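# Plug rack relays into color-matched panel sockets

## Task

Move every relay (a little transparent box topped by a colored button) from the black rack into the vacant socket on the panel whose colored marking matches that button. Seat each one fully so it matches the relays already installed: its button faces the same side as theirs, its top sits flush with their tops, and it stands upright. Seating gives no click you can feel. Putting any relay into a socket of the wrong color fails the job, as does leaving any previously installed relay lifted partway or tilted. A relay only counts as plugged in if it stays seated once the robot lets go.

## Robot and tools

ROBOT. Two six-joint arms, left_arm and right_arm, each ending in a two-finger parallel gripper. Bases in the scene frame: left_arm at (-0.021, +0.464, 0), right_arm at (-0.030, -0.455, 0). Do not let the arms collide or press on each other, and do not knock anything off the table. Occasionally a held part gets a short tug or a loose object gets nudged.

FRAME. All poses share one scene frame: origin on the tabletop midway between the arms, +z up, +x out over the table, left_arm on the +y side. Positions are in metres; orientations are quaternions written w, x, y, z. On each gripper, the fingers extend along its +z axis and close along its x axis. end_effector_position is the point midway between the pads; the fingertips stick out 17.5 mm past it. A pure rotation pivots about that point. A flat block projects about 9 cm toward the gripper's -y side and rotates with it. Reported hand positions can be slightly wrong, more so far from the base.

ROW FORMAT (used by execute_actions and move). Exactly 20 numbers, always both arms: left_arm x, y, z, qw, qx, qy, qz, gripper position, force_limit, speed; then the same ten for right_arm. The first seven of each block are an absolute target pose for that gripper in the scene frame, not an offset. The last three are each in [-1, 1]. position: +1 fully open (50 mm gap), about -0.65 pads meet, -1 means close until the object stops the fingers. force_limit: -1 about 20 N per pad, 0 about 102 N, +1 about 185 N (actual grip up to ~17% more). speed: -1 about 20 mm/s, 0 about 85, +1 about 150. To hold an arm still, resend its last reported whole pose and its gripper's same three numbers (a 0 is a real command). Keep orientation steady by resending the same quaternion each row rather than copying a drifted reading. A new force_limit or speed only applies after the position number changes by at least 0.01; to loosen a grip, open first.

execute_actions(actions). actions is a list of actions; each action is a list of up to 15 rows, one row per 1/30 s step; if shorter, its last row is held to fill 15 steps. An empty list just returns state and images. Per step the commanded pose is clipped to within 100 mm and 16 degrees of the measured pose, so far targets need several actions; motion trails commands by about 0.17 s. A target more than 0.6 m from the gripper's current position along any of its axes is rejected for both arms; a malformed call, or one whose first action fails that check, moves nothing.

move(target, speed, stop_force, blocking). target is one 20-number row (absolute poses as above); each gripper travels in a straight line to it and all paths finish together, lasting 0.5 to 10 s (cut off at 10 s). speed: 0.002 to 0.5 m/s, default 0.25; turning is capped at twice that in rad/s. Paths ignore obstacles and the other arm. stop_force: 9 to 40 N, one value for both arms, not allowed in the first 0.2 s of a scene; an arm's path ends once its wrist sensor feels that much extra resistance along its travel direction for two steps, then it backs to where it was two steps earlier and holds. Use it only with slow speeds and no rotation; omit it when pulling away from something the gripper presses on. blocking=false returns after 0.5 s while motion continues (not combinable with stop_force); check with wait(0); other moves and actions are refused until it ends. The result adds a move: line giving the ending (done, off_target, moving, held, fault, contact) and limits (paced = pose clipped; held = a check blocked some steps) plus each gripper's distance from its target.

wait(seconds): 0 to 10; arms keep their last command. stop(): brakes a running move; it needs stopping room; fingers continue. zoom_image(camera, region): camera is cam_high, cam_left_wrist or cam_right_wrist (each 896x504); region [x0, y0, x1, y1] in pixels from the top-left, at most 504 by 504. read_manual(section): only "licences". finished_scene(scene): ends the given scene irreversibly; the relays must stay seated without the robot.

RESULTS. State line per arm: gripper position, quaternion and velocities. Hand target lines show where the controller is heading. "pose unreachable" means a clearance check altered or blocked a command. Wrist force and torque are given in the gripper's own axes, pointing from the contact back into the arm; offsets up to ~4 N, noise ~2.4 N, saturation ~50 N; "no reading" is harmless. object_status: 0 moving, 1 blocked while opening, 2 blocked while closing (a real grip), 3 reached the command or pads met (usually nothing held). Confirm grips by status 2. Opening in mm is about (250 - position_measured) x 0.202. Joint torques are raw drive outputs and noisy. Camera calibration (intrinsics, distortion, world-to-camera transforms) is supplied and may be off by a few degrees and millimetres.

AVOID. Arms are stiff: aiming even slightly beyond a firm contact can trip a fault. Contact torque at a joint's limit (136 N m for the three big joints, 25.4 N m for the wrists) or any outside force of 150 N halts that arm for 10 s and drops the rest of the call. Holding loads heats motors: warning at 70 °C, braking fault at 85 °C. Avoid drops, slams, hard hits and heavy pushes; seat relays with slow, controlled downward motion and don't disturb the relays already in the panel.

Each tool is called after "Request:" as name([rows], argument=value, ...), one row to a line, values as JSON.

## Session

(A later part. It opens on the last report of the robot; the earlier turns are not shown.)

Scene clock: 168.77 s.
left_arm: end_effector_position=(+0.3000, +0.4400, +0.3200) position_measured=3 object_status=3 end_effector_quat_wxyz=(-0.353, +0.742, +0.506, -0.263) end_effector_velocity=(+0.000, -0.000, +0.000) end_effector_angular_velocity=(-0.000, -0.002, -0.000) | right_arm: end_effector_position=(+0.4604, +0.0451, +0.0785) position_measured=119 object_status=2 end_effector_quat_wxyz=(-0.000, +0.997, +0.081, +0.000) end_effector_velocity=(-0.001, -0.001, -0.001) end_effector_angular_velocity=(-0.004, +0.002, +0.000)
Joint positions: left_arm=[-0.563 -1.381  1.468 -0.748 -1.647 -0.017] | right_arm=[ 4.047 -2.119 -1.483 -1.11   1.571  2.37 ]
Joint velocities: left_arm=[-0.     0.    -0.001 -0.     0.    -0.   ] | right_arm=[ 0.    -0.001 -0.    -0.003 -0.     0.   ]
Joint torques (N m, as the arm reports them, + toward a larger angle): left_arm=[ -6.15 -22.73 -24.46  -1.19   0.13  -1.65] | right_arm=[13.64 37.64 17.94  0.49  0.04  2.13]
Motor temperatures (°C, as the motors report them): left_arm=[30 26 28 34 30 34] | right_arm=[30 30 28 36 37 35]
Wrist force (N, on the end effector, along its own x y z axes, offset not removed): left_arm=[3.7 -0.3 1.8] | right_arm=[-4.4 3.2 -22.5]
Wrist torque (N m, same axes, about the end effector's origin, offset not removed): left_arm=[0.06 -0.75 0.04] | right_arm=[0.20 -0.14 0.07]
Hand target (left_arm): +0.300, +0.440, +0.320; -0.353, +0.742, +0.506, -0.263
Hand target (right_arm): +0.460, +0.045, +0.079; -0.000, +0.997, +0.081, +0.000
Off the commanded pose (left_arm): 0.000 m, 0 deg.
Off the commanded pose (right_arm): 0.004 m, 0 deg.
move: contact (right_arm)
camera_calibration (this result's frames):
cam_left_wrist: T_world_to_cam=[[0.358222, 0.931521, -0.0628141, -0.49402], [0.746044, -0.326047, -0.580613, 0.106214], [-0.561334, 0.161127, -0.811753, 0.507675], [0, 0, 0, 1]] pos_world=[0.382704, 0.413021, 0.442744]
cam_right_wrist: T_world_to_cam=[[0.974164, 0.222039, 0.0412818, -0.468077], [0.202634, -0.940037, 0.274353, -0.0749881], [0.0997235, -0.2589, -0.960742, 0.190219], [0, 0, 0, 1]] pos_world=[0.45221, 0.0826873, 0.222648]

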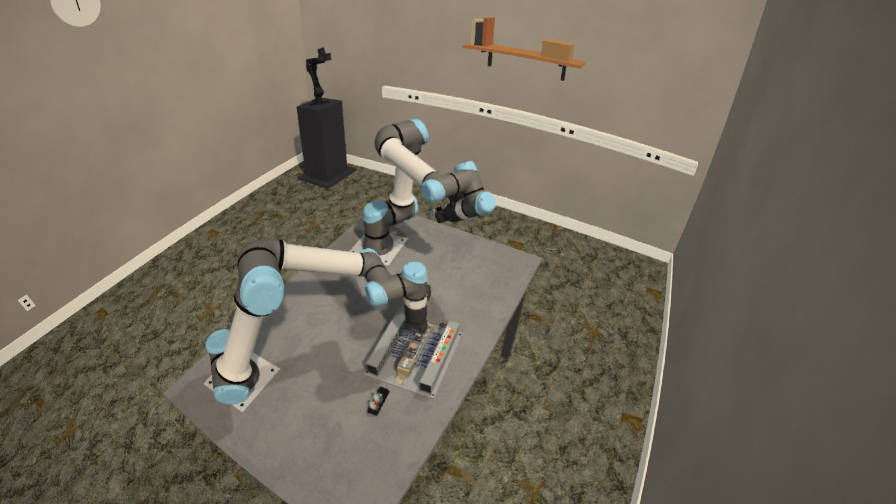

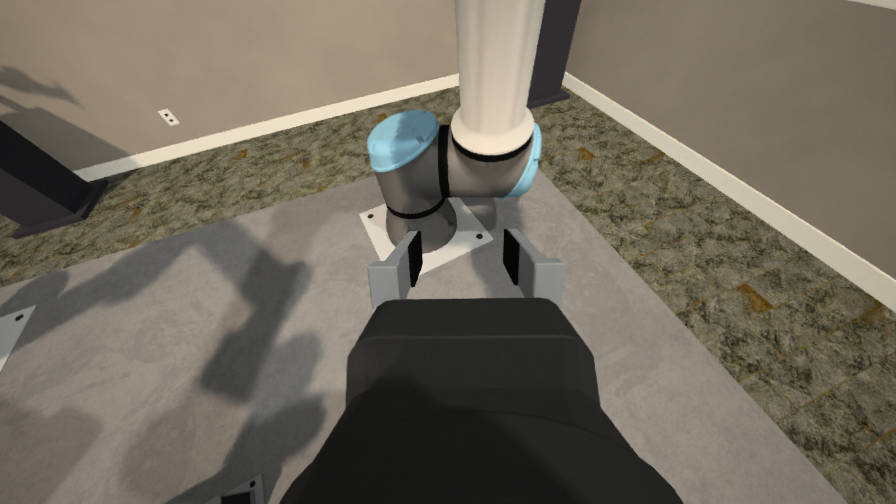

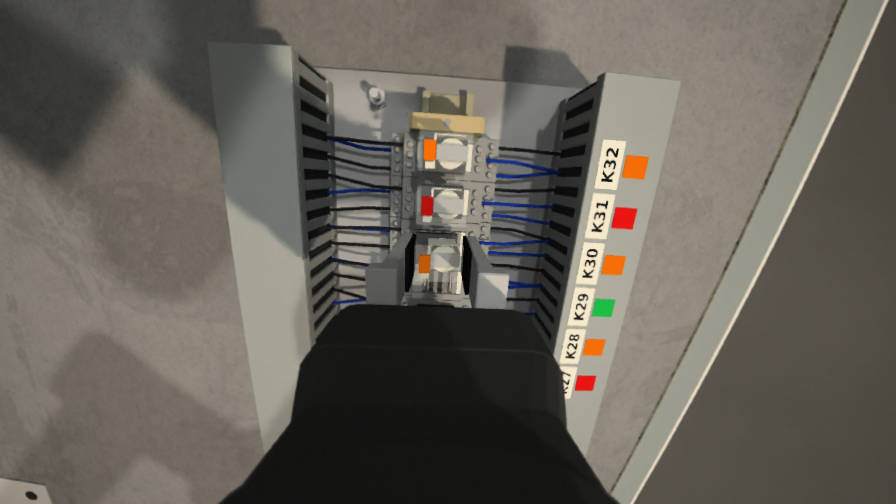

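Request:
move(target=[0.30,0.44,0.32,-0.353,0.742,0.506,-0.263,1,0,0,0.4605,0.0457,0.0805,0,0.99671,0.08107,0,-1,-0.4,-0.5], speed=0.005)

Request:
move(target=[0.30,0.44,0.32,-0.353,0.742,0.506,-0.263,1,0,0,0.4606,0.0464,0.080,0,0.99671,0.08107,0,-1,-0.4,-0.5], speed=0.004)

Request:
move(target=[0.30,0.44,0.32,-0.353,0.742,0.506,-0.263,1,0,0,0.4606,0.0464,0.074,0,0.99671,0.08107,0,-1,-0.4,-0.5], speed=0.003, stop_force=14)

Scene clock: 188.83 s.
left_arm: end_effector_position=(+0.3000, +0.4400, +0.3200) position_measured=3 object_status=3 end_effector_quat_wxyz=(-0.353, +0.742, +0.506, -0.263) end_effector_velocity=(+0.000, +0.000, +0.001) end_effector_angular_velocity=(+0.000, -0.000, -0.001) | right_arm: end_effector_position=(+0.4605, +0.0457, +0.0804) position_measured=119 object_status=2 end_effector_quat_wxyz=(+0.000, +0.997, +0.081, +0.000) end_effector_velocity=(+0.000, +0.000, +0.002) end_effector_angular_velocity=(+0.000, -0.000, +0.000)
Joint positions: left_arm=[-0.563 -1.381  1.468 -0.748 -1.647 -0.017] | right_arm=[ 4.047 -2.118 -1.479 -1.116  1.571  2.37 ]
Joint velocities: left_arm=[ 0.    -0.    -0.002  0.001  0.001  0.   ] | right_arm=[ 0.     0.002  0.002 -0.003  0.     0.   ]
Joint torques (N m, as the arm reports them, + toward a larger angle): left_arm=[ -7.13 -22.93 -25.49  -1.35   0.35  -1.93] | right_arm=[13.66 62.15 35.31  1.52  1.37  2.54]
Motor temperatures (°C, as the motors report them): left_arm=[30 26 28 34 30 34] | right_arm=[30 30 28 36 37 35]
Wrist force (N, on the end effector, along its own x y z axes, offset not removed): left_arm=[2.4 -1.2 2.0] | right_arm=[2.1 0.2 0.5]
Wrist torque (N m, same axes, about the end effector's origin, offset not removed): left_arm=[-0.16 -0.55 0.11] | right_arm=[0.08 -0.34 0.01]
Hand target (left_arm): +0.300, +0.440, +0.320; -0.353, +0.742, +0.506, -0.263
Hand target (right_arm): +0.461, +0.046, +0.080; -0.000, +0.997, +0.081, +0.000
Off the commanded pose (left_arm): 0.000 m, 0 deg.
Off the commanded pose (right_arm): 0.000 m, 0 deg.
move: done
camera_calibration (this result's frames):
cam_left_wrist: T_world_to_cam=[[0.358222, 0.931521, -0.0628141, -0.49402], [0.746044, -0.326047, -0.580614, 0.106214], [-0.561334, 0.161126, -0.811753, 0.507675], [0, 0, 0, 1]] pos_world=[0.382704, 0.413021, 0.442744]
cam_right_wrist: T_world_to_cam=[[0.974158, 0.222073, 0.0412288, -0.468436], [0.202662, -0.939978, 0.274536, -0.075058], [0.0997214, -0.259086, -0.960692, 0.192185], [0, 0, 0, 1]] pos_world=[0.452377, 0.0832667, 0.224549]

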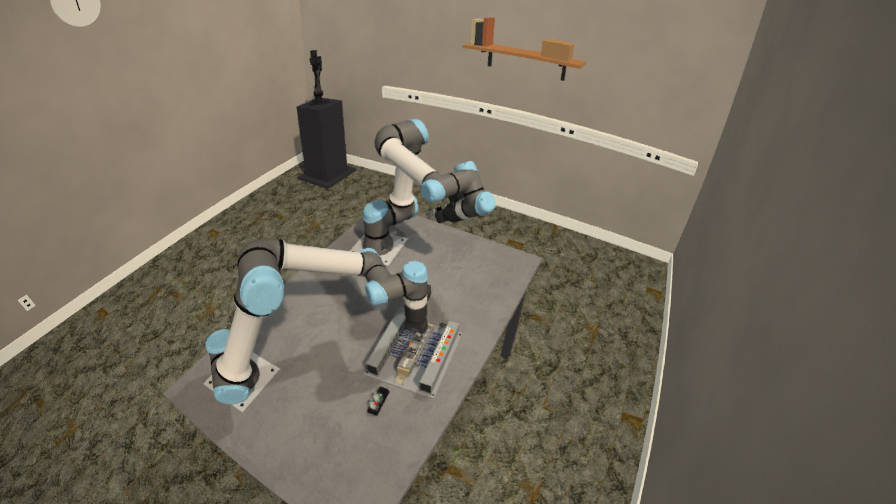

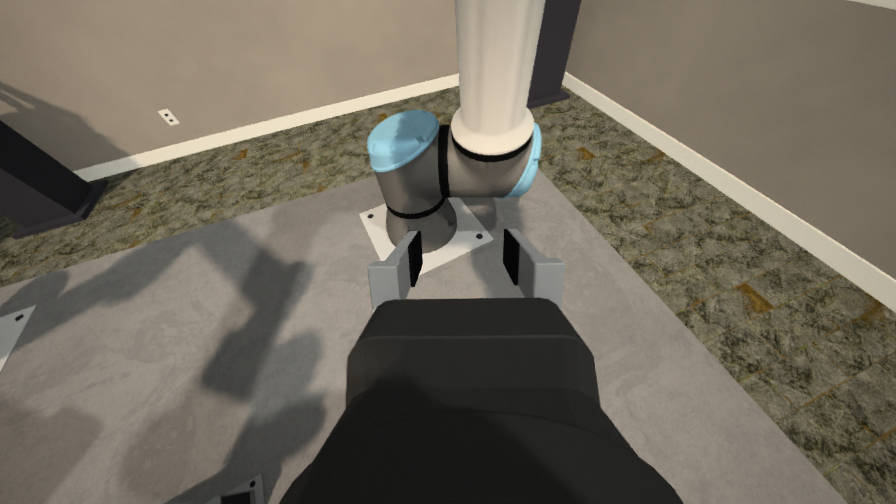

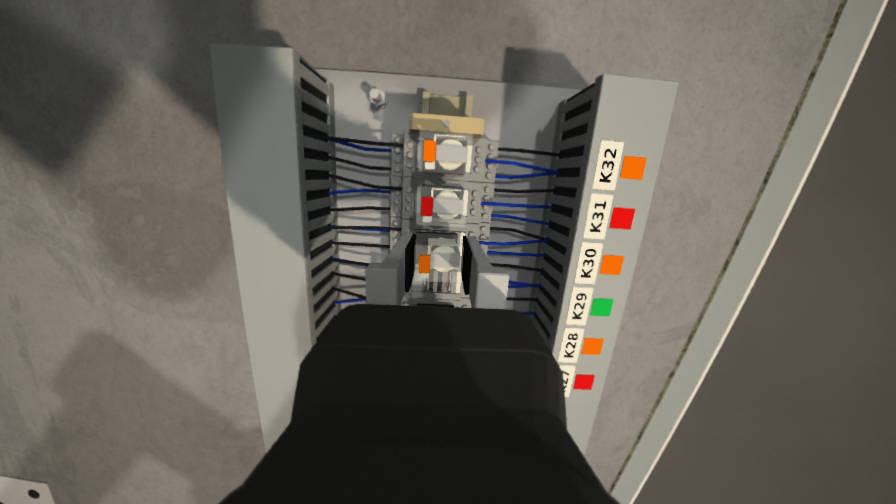

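Scene clock: 189.53 s.
left_arm: end_effector_position=(+0.3000, +0.4400, +0.3200) position_measured=3 object_status=3 end_effector_quat_wxyz=(-0.353, +0.742, +0.506, -0.263) end_effector_velocity=(+0.001, -0.000, +0.000) end_effector_angular_velocity=(-0.001, -0.002, -0.002) | right_arm: end_effector_position=(+0.4606, +0.0464, +0.0800) position_measured=119 object_status=2 end_effector_quat_wxyz=(-0.000, +0.997, +0.081, +0.000) end_effector_velocity=(+0.000, +0.000, -0.001) end_effector_angular_velocity=(+0.000, -0.000, +0.000)
Joint positions: left_arm=[-0.563 -1.381  1.468 -0.748 -1.647 -0.017] | right_arm=[ 4.048 -2.12  -1.477 -1.115  1.571  2.371]
Joint velocities: left_arm=[-0.001  0.    -0.001 -0.001  0.001  0.   ] | right_arm=[ 0.    -0.001  0.     0.001 -0.     0.   ]
Joint torques (N m, as the arm reports them, + toward a larger angle): left_arm=[ -7.11 -24.77 -24.56  -1.29   0.35  -1.77] | right_arm=[13.88 34.18 33.97  4.79  1.43  2.34]
Motor temperatures (°C, as the motors report them): left_arm=[30 26 28 34 30 34] | right_arm=[30 30 28 36 37 35]
Wrist force (N, on the end effector, along its own x y z axes, offset not removed): left_arm=[2.3 0.4 -0.7] | right_arm=[0.6 1.2 1.0]
Wrist torque (N m, same axes, about the end effector's origin, offset not removed): left_arm=[0.14 -0.57 0.01] | right_arm=[0.36 -0.11 -0.01]
Hand target (left_arm): +0.300, +0.440, +0.320; -0.353, +0.742, +0.506, -0.263
Hand target (right_arm): +0.461, +0.046, +0.080; +0.000, +0.997, +0.081, +0.000
Off the commanded pose (left_arm): 0.000 m, 0 deg.
Off the commanded pose (right_arm): 0.000 m, 0 deg.
move: done
camera_calibration (this result's frames):
cam_left_wrist: T_world_to_cam=[[0.358222, 0.931521, -0.0628141, -0.49402], [0.746044, -0.326047, -0.580614, 0.106214], [-0.561334, 0.161127, -0.811753, 0.507675], [0, 0, 0, 1]] pos_world=[0.382704, 0.413021, 0.442744]
cam_right_wrist: T_world_to_cam=[[0.97416, 0.222076, 0.0411614, -0.468641], [0.202695, -0.940006, 0.274415, -0.074305], [0.0996329, -0.25898, -0.96073, 0.192062], [0, 0, 0, 1]] pos_world=[0.452457, 0.083967, 0.2242]

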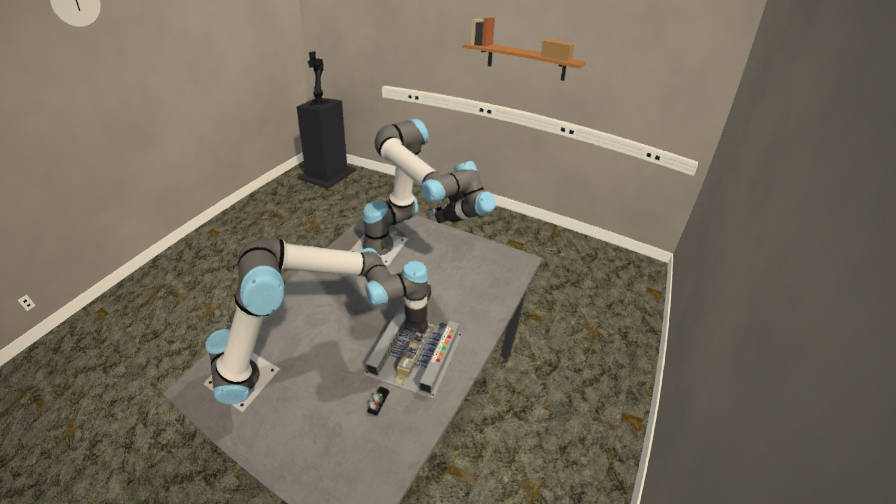

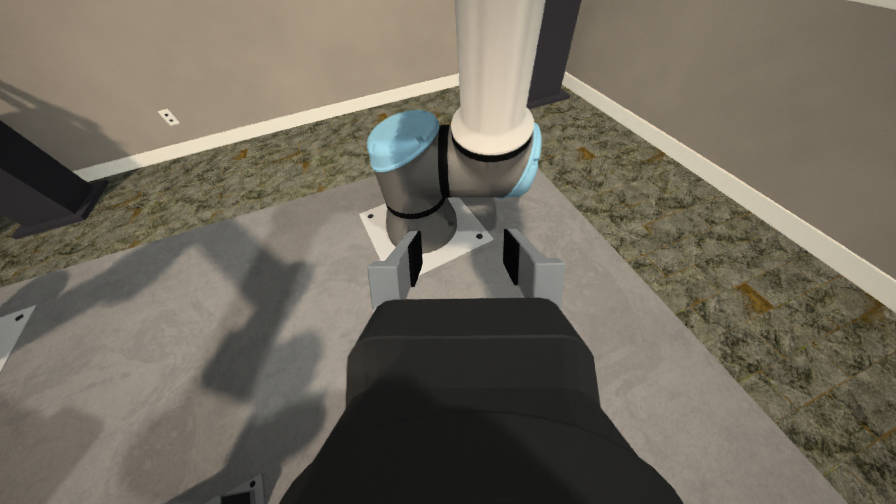

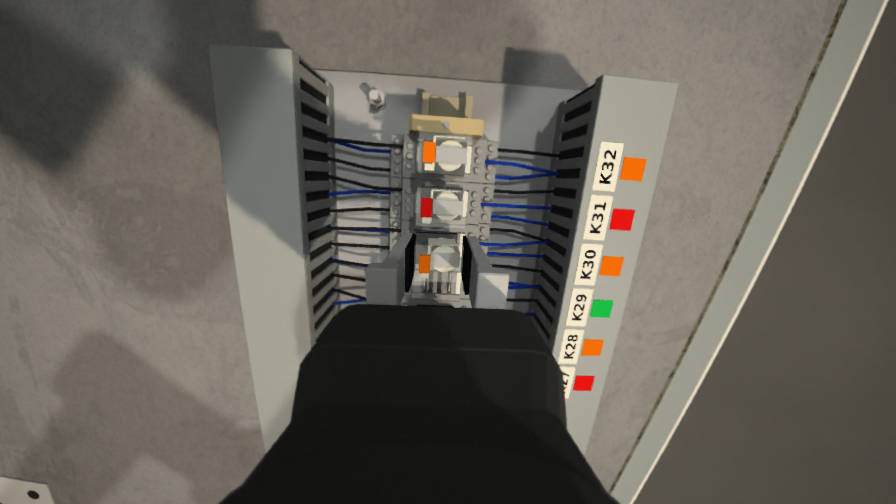

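Scene clock: 190.40 s.
left_arm: end_effector_position=(+0.3000, +0.4400, +0.3200) position_measured=3 object_status=3 end_effector_quat_wxyz=(-0.353, +0.742, +0.506, -0.263) end_effector_velocity=(-0.000, +0.000, -0.000) end_effector_angular_velocity=(+0.001, +0.000, -0.000) | right_arm: end_effector_position=(+0.4606, +0.0464, +0.0786) position_measured=119 object_status=2 end_effector_quat_wxyz=(-0.000, +0.997, +0.081, +0.000) end_effector_velocity=(-0.001, -0.001, -0.000) end_effector_angular_velocity=(-0.002, +0.002, +0.000)
Joint positions: left_arm=[-0.563 -1.381  1.468 -0.748 -1.647 -0.017] | right_arm=[ 4.048 -2.121 -1.479 -1.112  1.571  2.371]
Joint velocities: left_arm=[ 0.     0.     0.     0.     0.001 -0.   ] | right_arm=[ 0.     0.    -0.    -0.003  0.     0.   ]
Joint torques (N m, as the arm reports them, + toward a larger angle): left_arm=[ -7.03 -22.87 -25.42  -1.36   0.24  -1.7 ] | right_arm=[13.34 36.36 18.99  0.68  0.2   2.27]
Motor temperatures (°C, as the motors report them): left_arm=[30 26 28 34 30 34] | right_arm=[30 30 28 36 37 35]
Wrist force (N, on the end effector, along its own x y z axes, offset not removed): left_arm=[1.7 -0.8 0.7] | right_arm=[-2.8 2.1 -19.9]
Wrist torque (N m, same axes, about the end effector's origin, offset not removed): left_arm=[-0.02 -0.43 0.04] | right_arm=[0.02 -0.38 0.01]
Hand target (left_arm): +0.300, +0.440, +0.320; -0.353, +0.742, +0.506, -0.263
Hand target (right_arm): +0.461, +0.046, +0.079; -0.000, +0.997, +0.081, +0.000
Off the commanded pose (left_arm): 0.000 m, 0 deg.
Off the commanded pose (right_arm): 0.005 m, 0 deg.
move: contact (right_arm)
camera_calibration (this result's frames):
cam_left_wrist: T_world_to_cam=[[0.358222, 0.931521, -0.062814, -0.49402], [0.746044, -0.326047, -0.580614, 0.106214], [-0.561334, 0.161127, -0.811752, 0.507675], [0, 0, 0, 1]] pos_world=[0.382704, 0.413021, 0.442744]
cam_right_wrist: T_world_to_cam=[[0.974159, 0.222082, 0.0411537, -0.468563], [0.202715, -0.940036, 0.274297, -0.0738593], [0.0996024, -0.258866, -0.960764, 0.190652], [0, 0, 0, 1]] pos_world=[0.452438, 0.0839825, 0.222714]

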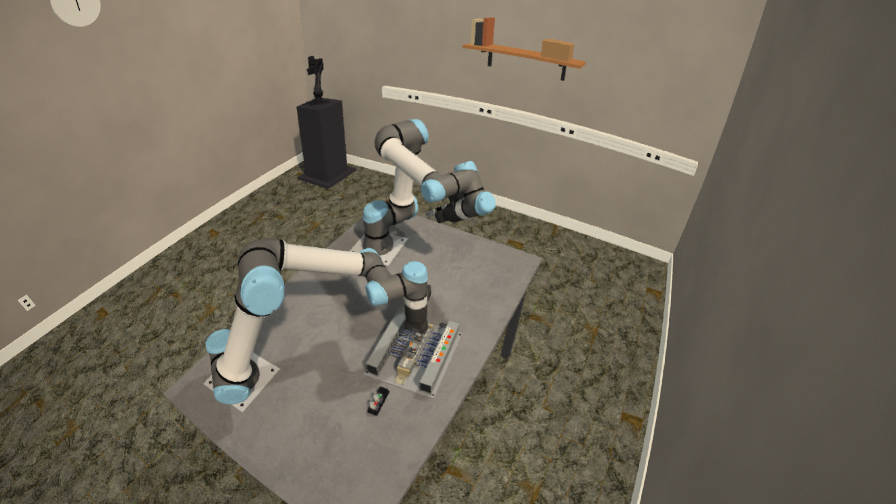

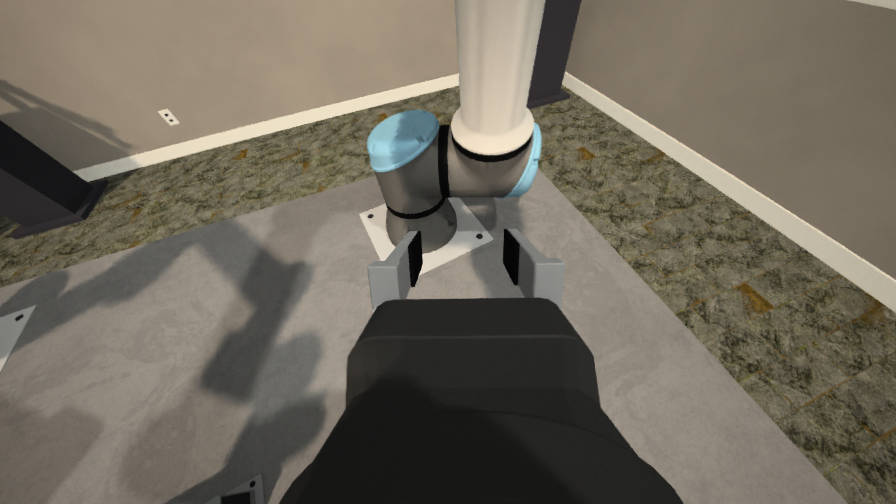

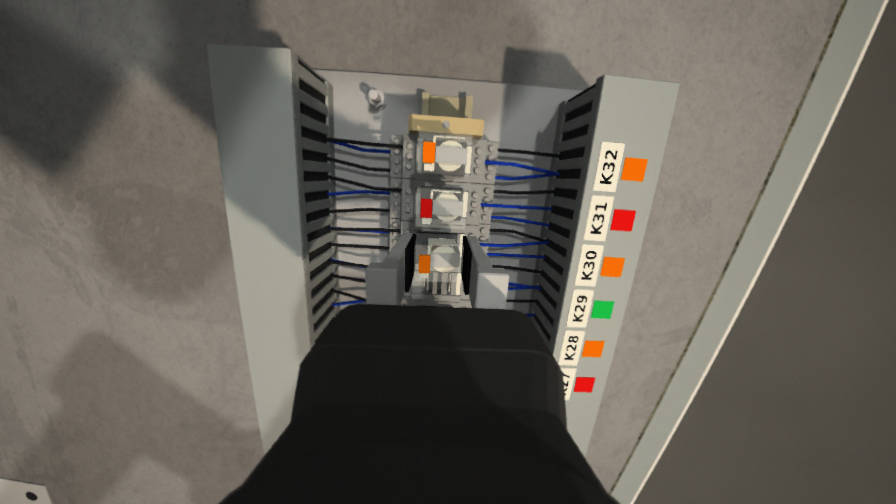

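Request:
zoom_image(camera="cam_right_wrist", region=[405,185,485,285])

Region (405, 185, 485, 285) of cam_right_wrist's 896x504 image, scaled by 5.040, with more detail than that image has; it fills the left 403 columns of this view, and the rest is white.

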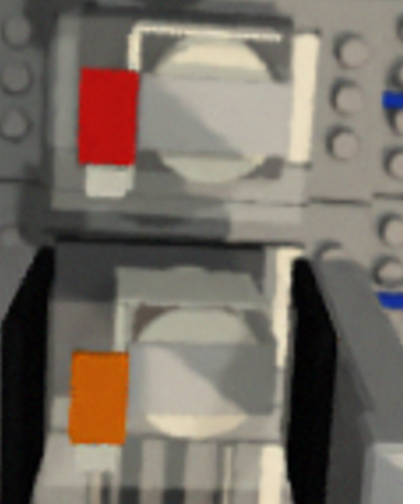

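Request:
move(target=[0.30,0.44,0.32,-0.353,0.742,0.506,-0.263,1,0,0,0.4602,0.0466,0.0805,0,0.99692,0.07846,0,-1,-0.4,-0.5], speed=0.005)

Request:
move(target=[0.30,0.44,0.32,-0.353,0.742,0.506,-0.263,1,0,0,0.4598,0.0469,0.080,0,0.99692,0.07846,0,-1,-0.4,-0.5], speed=0.004)

Request:
move(target=[0.30,0.44,0.32,-0.353,0.742,0.506,-0.263,1,0,0,0.4598,0.0469,0.074,0,0.99692,0.07846,0,-1,-0.4,-0.5], speed=0.003, stop_force=14)

Scene clock: 212.40 s.
left_arm: end_effector_position=(+0.3000, +0.4400, +0.3200) position_measured=3 object_status=3 end_effector_quat_wxyz=(-0.353, +0.742, +0.506, -0.263) end_effector_velocity=(+0.000, -0.000, -0.000) end_effector_angular_velocity=(-0.001, -0.002, -0.001) | right_arm: end_effector_position=(+0.4602, +0.0466, +0.0804) position_measured=119 object_status=2 end_effector_quat_wxyz=(+0.000, +0.997, +0.079, +0.000) end_effector_velocity=(-0.000, -0.000, +0.001) end_effector_angular_velocity=(-0.001, +0.001, -0.002)
Joint positions: left_arm=[-0.563 -1.381  1.468 -0.748 -1.647 -0.017] | right_arm=[ 4.048 -2.119 -1.478 -1.116  1.571  2.376]
Joint velocities: left_arm=[-0.001 -0.    -0.001 -0.001  0.001  0.   ] | right_arm=[ 0.     0.001  0.001 -0.003  0.     0.002]
Joint torques (N m, as the arm reports them, + toward a larger angle): left_arm=[ -6.   -23.03 -23.08  -0.89   0.48  -1.69] | right_arm=[13.06 62.2  35.25  1.97 -0.7   2.35]
Motor temperatures (°C, as the motors report them): left_arm=[30 26 28 34 30 34] | right_arm=[30 31 28 36 37 35]
Wrist force (N, on the end effector, along its own x y z axes, offset not removed): left_arm=[2.8 -1.6 0.7] | right_arm=[1.3 0.6 0.2]
Wrist torque (N m, same axes, about the end effector's origin, offset not removed): left_arm=[-0.19 -0.66 0.02] | right_arm=[0.20 -0.21 0.06]
Hand target (left_arm): +0.300, +0.440, +0.320; -0.353, +0.742, +0.506, -0.263
Hand target (right_arm): +0.460, +0.047, +0.080; +0.000, +0.997, +0.078, +0.000
Off the commanded pose (left_arm): 0.000 m, 0 deg.
Off the commanded pose (right_arm): 0.000 m, 0 deg.
move: done
camera_calibration (this result's frames):
cam_left_wrist: T_world_to_cam=[[0.358222, 0.931521, -0.0628141, -0.49402], [0.746044, -0.326047, -0.580614, 0.106214], [-0.561334, 0.161126, -0.811753, 0.507675], [0, 0, 0, 1]] pos_world=[0.382704, 0.413021, 0.442744]
cam_right_wrist: T_world_to_cam=[[0.97526, 0.217199, 0.0411492, -0.468624], [0.197989, -0.940997, 0.274454, -0.0719143], [0.0983326, -0.259517, -0.960719, 0.193133], [0, 0, 0, 1]] pos_world=[0.452277, 0.0842351, 0.224567]

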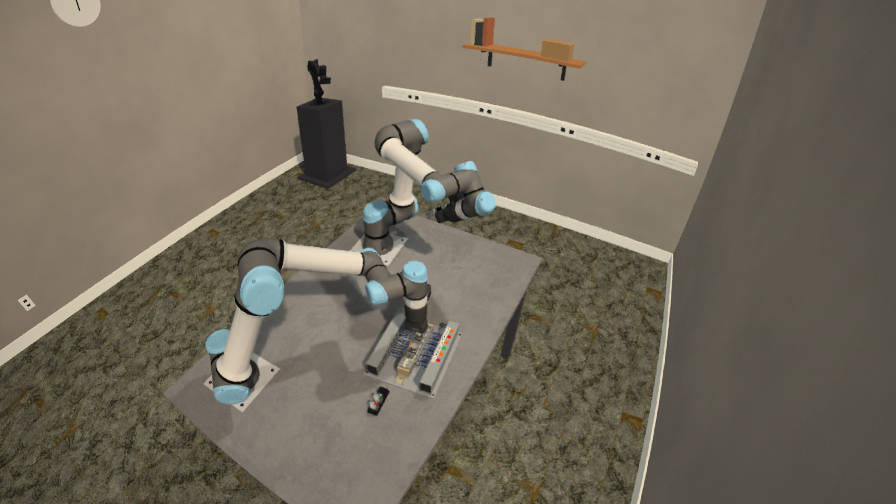

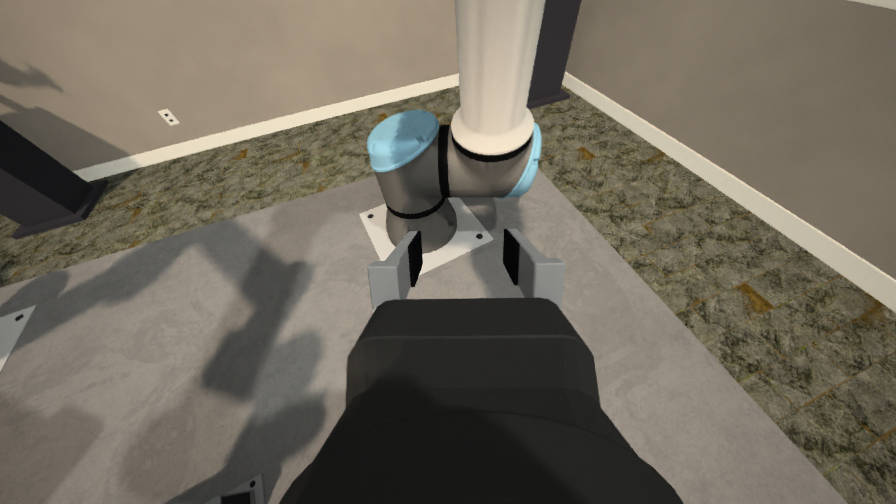

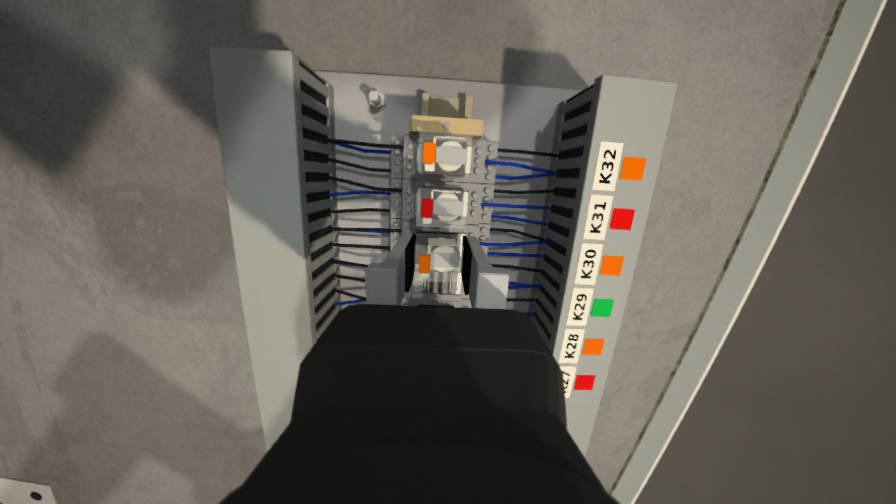

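Scene clock: 213.10 s.
left_arm: end_effector_position=(+0.3000, +0.4400, +0.3200) position_measured=3 object_status=3 end_effector_quat_wxyz=(-0.353, +0.742, +0.506, -0.263) end_effector_velocity=(+0.000, -0.000, -0.000) end_effector_angular_velocity=(+0.000, -0.001, -0.001) | right_arm: end_effector_position=(+0.4598, +0.0469, +0.0802) position_measured=119 object_status=2 end_effector_quat_wxyz=(-0.000, +0.997, +0.078, +0.000) end_effector_velocity=(-0.000, +0.000, -0.001) end_effector_angular_velocity=(-0.000, +0.001, -0.000)
Joint positions: left_arm=[-0.563 -1.381  1.468 -0.748 -1.647 -0.017] | right_arm=[ 4.049 -2.119 -1.478 -1.115  1.571  2.377]
Joint velocities: left_arm=[-0.001  0.    -0.    -0.     0.001  0.   ] | right_arm=[ 0.    -0.001 -0.     0.     0.     0.   ]
Joint torques (N m, as the arm reports them, + toward a larger angle): left_arm=[ -5.2  -23.21 -24.32  -1.03   0.25  -1.52] | right_arm=[14.31 35.65 12.72  4.92 -0.3   2.37]
Motor temperatures (°C, as the motors report them): left_arm=[30 26 28 34 30 34] | right_arm=[30 31 28 36 37 35]
Wrist force (N, on the end effector, along its own x y z axes, offset not removed): left_arm=[3.5 -0.2 0.1] | right_arm=[2.3 -0.7 0.6]
Wrist torque (N m, same axes, about the end effector's origin, offset not removed): left_arm=[0.03 -0.74 0.11] | right_arm=[0.04 -0.40 0.04]
Hand target (left_arm): +0.300, +0.440, +0.320; -0.353, +0.742, +0.506, -0.263
Hand target (right_arm): +0.460, +0.047, +0.080; +0.000, +0.997, +0.078, +0.000
Off the commanded pose (left_arm): 0.000 m, 0 deg.
Off the commanded pose (right_arm): 0.000 m, 0 deg.
move: done
camera_calibration (this result's frames):
cam_left_wrist: T_world_to_cam=[[0.358222, 0.931521, -0.062814, -0.49402], [0.746044, -0.326047, -0.580614, 0.106214], [-0.561334, 0.161127, -0.811753, 0.507675], [0, 0, 0, 1]] pos_world=[0.382704, 0.413021, 0.442744]
cam_right_wrist: T_world_to_cam=[[0.975302, 0.216976, 0.0413329, -0.468327], [0.197742, -0.941097, 0.274289, -0.0713498], [0.0984123, -0.259341, -0.960759, 0.192997], [0, 0, 0, 1]] pos_world=[0.451876, 0.0845208, 0.224351]

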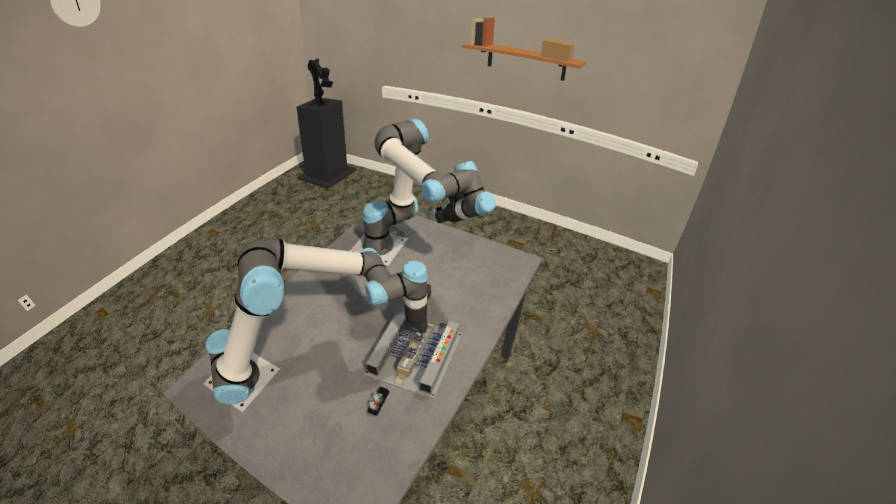

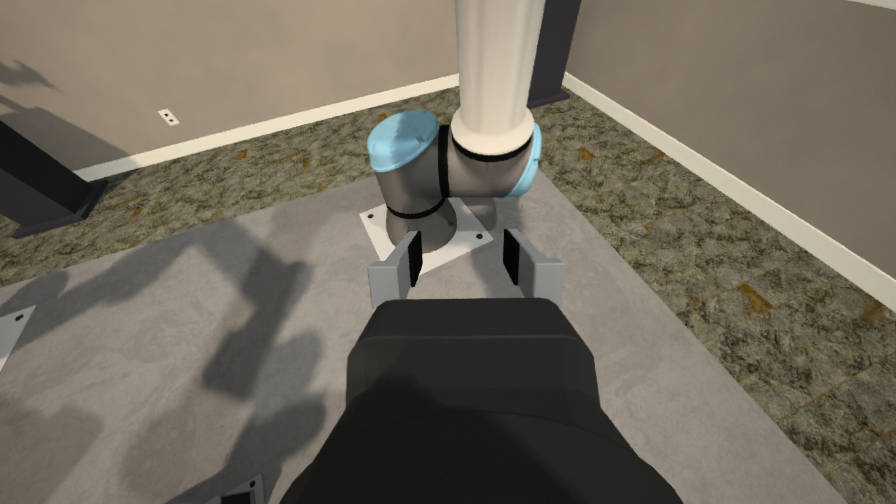

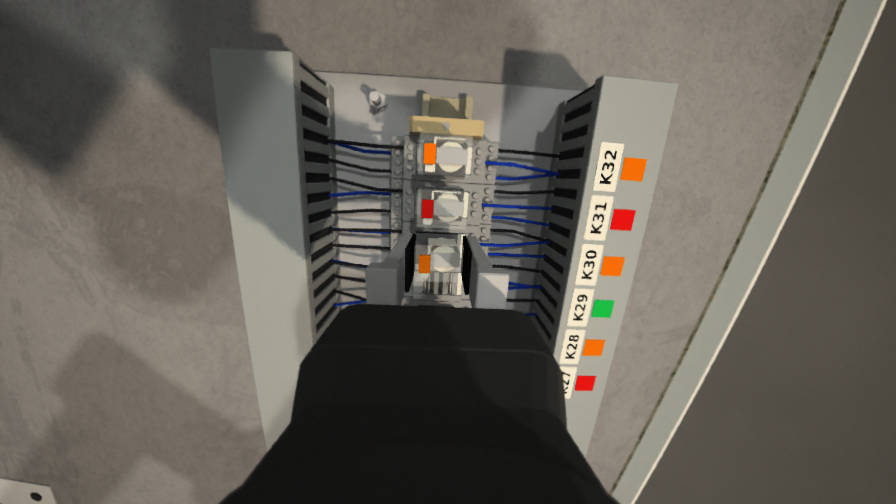

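Scene clock: 214.03 s.
left_arm: end_effector_position=(+0.3000, +0.4400, +0.3200) position_measured=3 object_status=3 end_effector_quat_wxyz=(-0.353, +0.742, +0.506, -0.263) end_effector_velocity=(-0.000, +0.000, -0.000) end_effector_angular_velocity=(+0.000, +0.001, +0.000) | right_arm: end_effector_position=(+0.4598, +0.0469, +0.0785) position_measured=119 object_status=2 end_effector_quat_wxyz=(-0.000, +0.997, +0.078, +0.000) end_effector_velocity=(-0.000, -0.001, -0.000) end_effector_angular_velocity=(-0.003, +0.002, -0.000)
Joint positions: left_arm=[-0.563 -1.381  1.468 -0.748 -1.647 -0.017] | right_arm=[ 4.049 -2.12  -1.48  -1.111  1.571  2.377]
Joint velocities: left_arm=[ 0.    -0.     0.001 -0.     0.     0.   ] | right_arm=[-0.     0.     0.    -0.004 -0.     0.   ]
Joint torques (N m, as the arm reports them, + toward a larger angle): left_arm=[ -6.65 -23.33 -24.82  -0.89   0.55  -1.67] | right_arm=[11.93 35.09 17.95  0.63 -0.1   2.31]
Motor temperatures (°C, as the motors report them): left_arm=[30 26 28 34 30 34] | right_arm=[30 31 28 36 37 35]
Wrist force (N, on the end effector, along its own x y z axes, offset not removed): left_arm=[3.2 -0.8 -0.4] | right_arm=[-3.4 1.9 -23.3]
Wrist torque (N m, same axes, about the end effector's origin, offset not removed): left_arm=[-0.04 -0.69 0.11] | right_arm=[0.00 -0.42 0.01]
Hand target (left_arm): +0.300, +0.440, +0.320; -0.353, +0.742, +0.506, -0.263
Hand target (right_arm): +0.460, +0.047, +0.079; -0.000, +0.997, +0.078, +0.000
Off the commanded pose (left_arm): 0.000 m, 0 deg.
Off the commanded pose (right_arm): 0.005 m, 0 deg.
move: contact (right_arm)
camera_calibration (this result's frames):
cam_left_wrist: T_world_to_cam=[[0.358222, 0.931521, -0.062814, -0.49402], [0.746044, -0.326047, -0.580614, 0.106214], [-0.561334, 0.161127, -0.811753, 0.507675], [0, 0, 0, 1]] pos_world=[0.382704, 0.413021, 0.442744]
cam_right_wrist: T_world_to_cam=[[0.975299, 0.216985, 0.0413465, -0.468243], [0.197751, -0.941105, 0.274256, -0.0708729], [0.0984209, -0.259305, -0.960767, 0.191373], [0, 0, 0, 1]] pos_world=[0.451857, 0.0845272, 0.222663]

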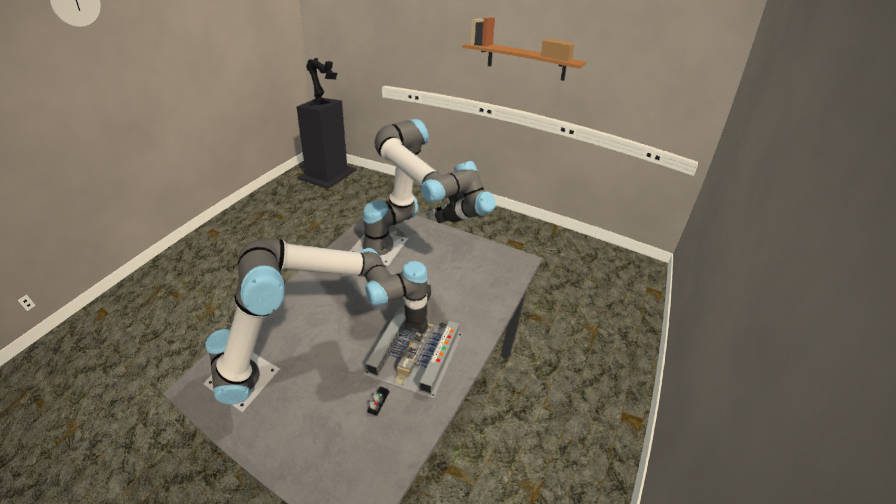

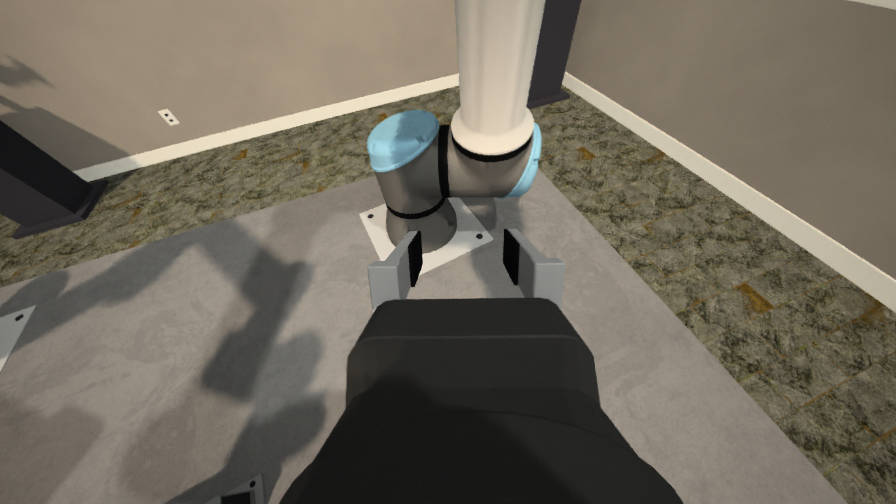

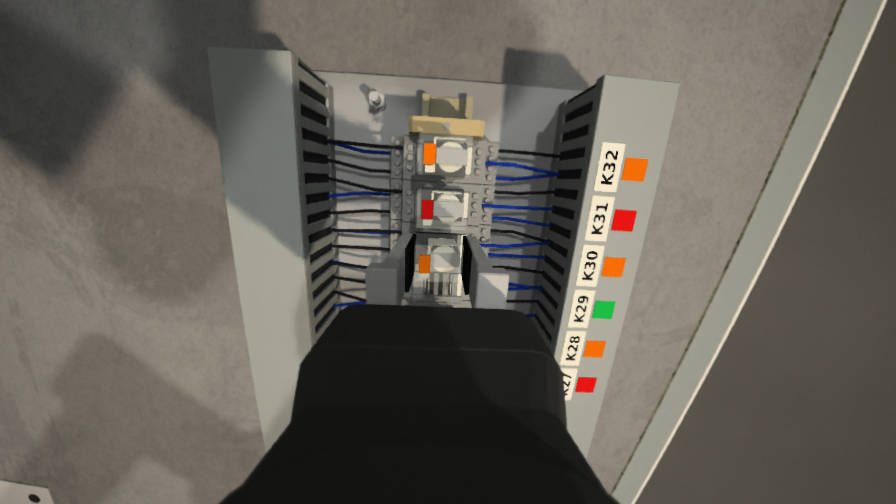

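Request:
move(target=[0.30,0.44,0.32,-0.353,0.742,0.506,-0.263,1,0,0,0.4598,0.0469,0.070,0,0.99692,0.07846,0,-1,-0.4,-0.5], speed=0.002, stop_force=15)

Scene clock: 218.63 s.
left_arm: end_effector_position=(+0.3000, +0.4400, +0.3200) position_measured=3 object_status=3 end_effector_quat_wxyz=(-0.353, +0.742, +0.506, -0.263) end_effector_velocity=(-0.000, +0.000, -0.001) end_effector_angular_velocity=(+0.000, +0.000, +0.001) | right_arm: end_effector_position=(+0.4599, +0.0470, +0.0782) position_measured=119 object_status=2 end_effector_quat_wxyz=(-0.000, +0.997, +0.078, +0.000) end_effector_velocity=(-0.000, -0.000, -0.000) end_effector_angular_velocity=(-0.001, +0.001, +0.000)
Joint positions: left_arm=[-0.563 -1.381  1.468 -0.748 -1.647 -0.017] | right_arm=[ 4.049 -2.121 -1.481 -1.11   1.571  2.377]
Joint velocities: left_arm=[ 0.    -0.     0.002 -0.001 -0.     0.   ] | right_arm=[ 0.     0.     0.    -0.001  0.     0.   ]
Joint torques (N m, as the arm reports them, + toward a larger angle): left_arm=[ -6.62 -23.57 -25.15  -1.32   0.45  -1.74] | right_arm=[ 5.39 23.93  8.87  0.53 -2.28  2.35]
Motor temperatures (°C, as the motors report them): left_arm=[30 26 28 34 30 34] | right_arm=[30 31 28 36 37 35]
Wrist force (N, on the end effector, along its own x y z axes, offset not removed): left_arm=[3.4 -0.2 -0.6] | right_arm=[-8.3 4.1 -41.1]
Wrist torque (N m, same axes, about the end effector's origin, offset not removed): left_arm=[0.00 -0.67 0.01] | right_arm=[-0.13 -0.70 -0.01]
Hand target (left_arm): +0.300, +0.440, +0.320; -0.353, +0.742, +0.506, -0.263
Hand target (right_arm): +0.460, +0.047, +0.078; -0.000, +0.997, +0.078, +0.000
Off the commanded pose (left_arm): 0.000 m, 0 deg.
Off the commanded pose (right_arm): 0.008 m, 0 deg.
move: contact (right_arm)
camera_calibration (this result's frames):
cam_left_wrist: T_world_to_cam=[[0.358222, 0.931521, -0.0628141, -0.49402], [0.746044, -0.326047, -0.580614, 0.106214], [-0.561334, 0.161126, -0.811753, 0.507675], [0, 0, 0, 1]] pos_world=[0.382704, 0.413021, 0.442744]
cam_right_wrist: T_world_to_cam=[[0.975285, 0.216966, 0.0417636, -0.468346], [0.197662, -0.941233, 0.273881, -0.0706179], [0.0987321, -0.258857, -0.960856, 0.190898], [0, 0, 0, 1]] pos_world=[0.451882, 0.0845624, 0.222326]

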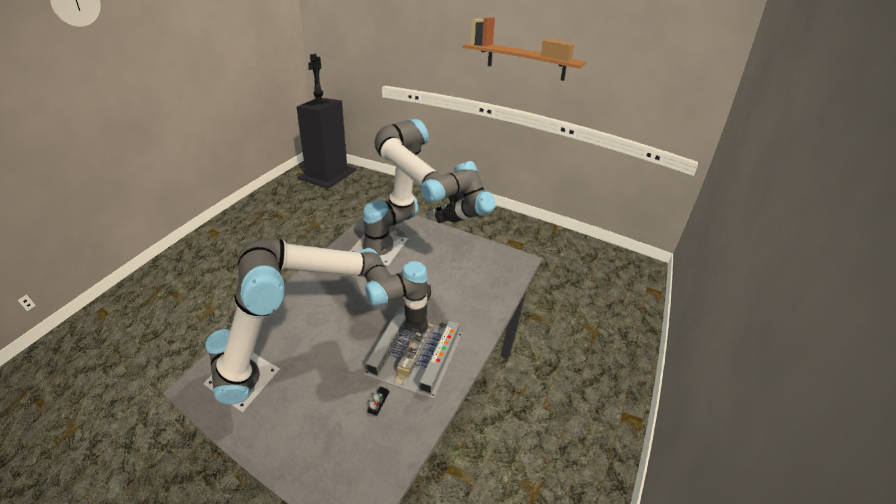

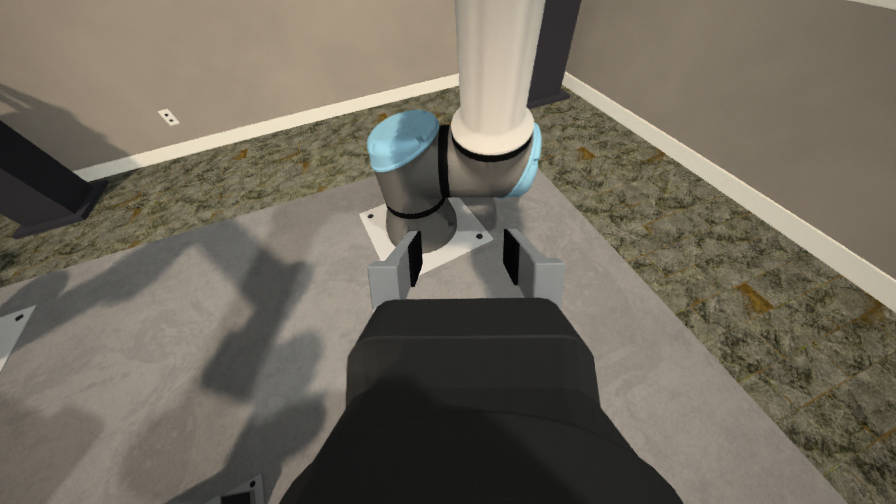

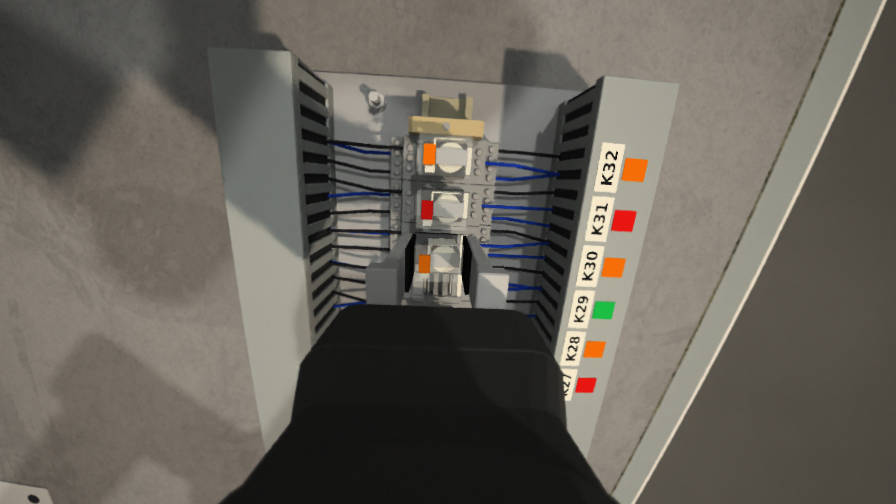

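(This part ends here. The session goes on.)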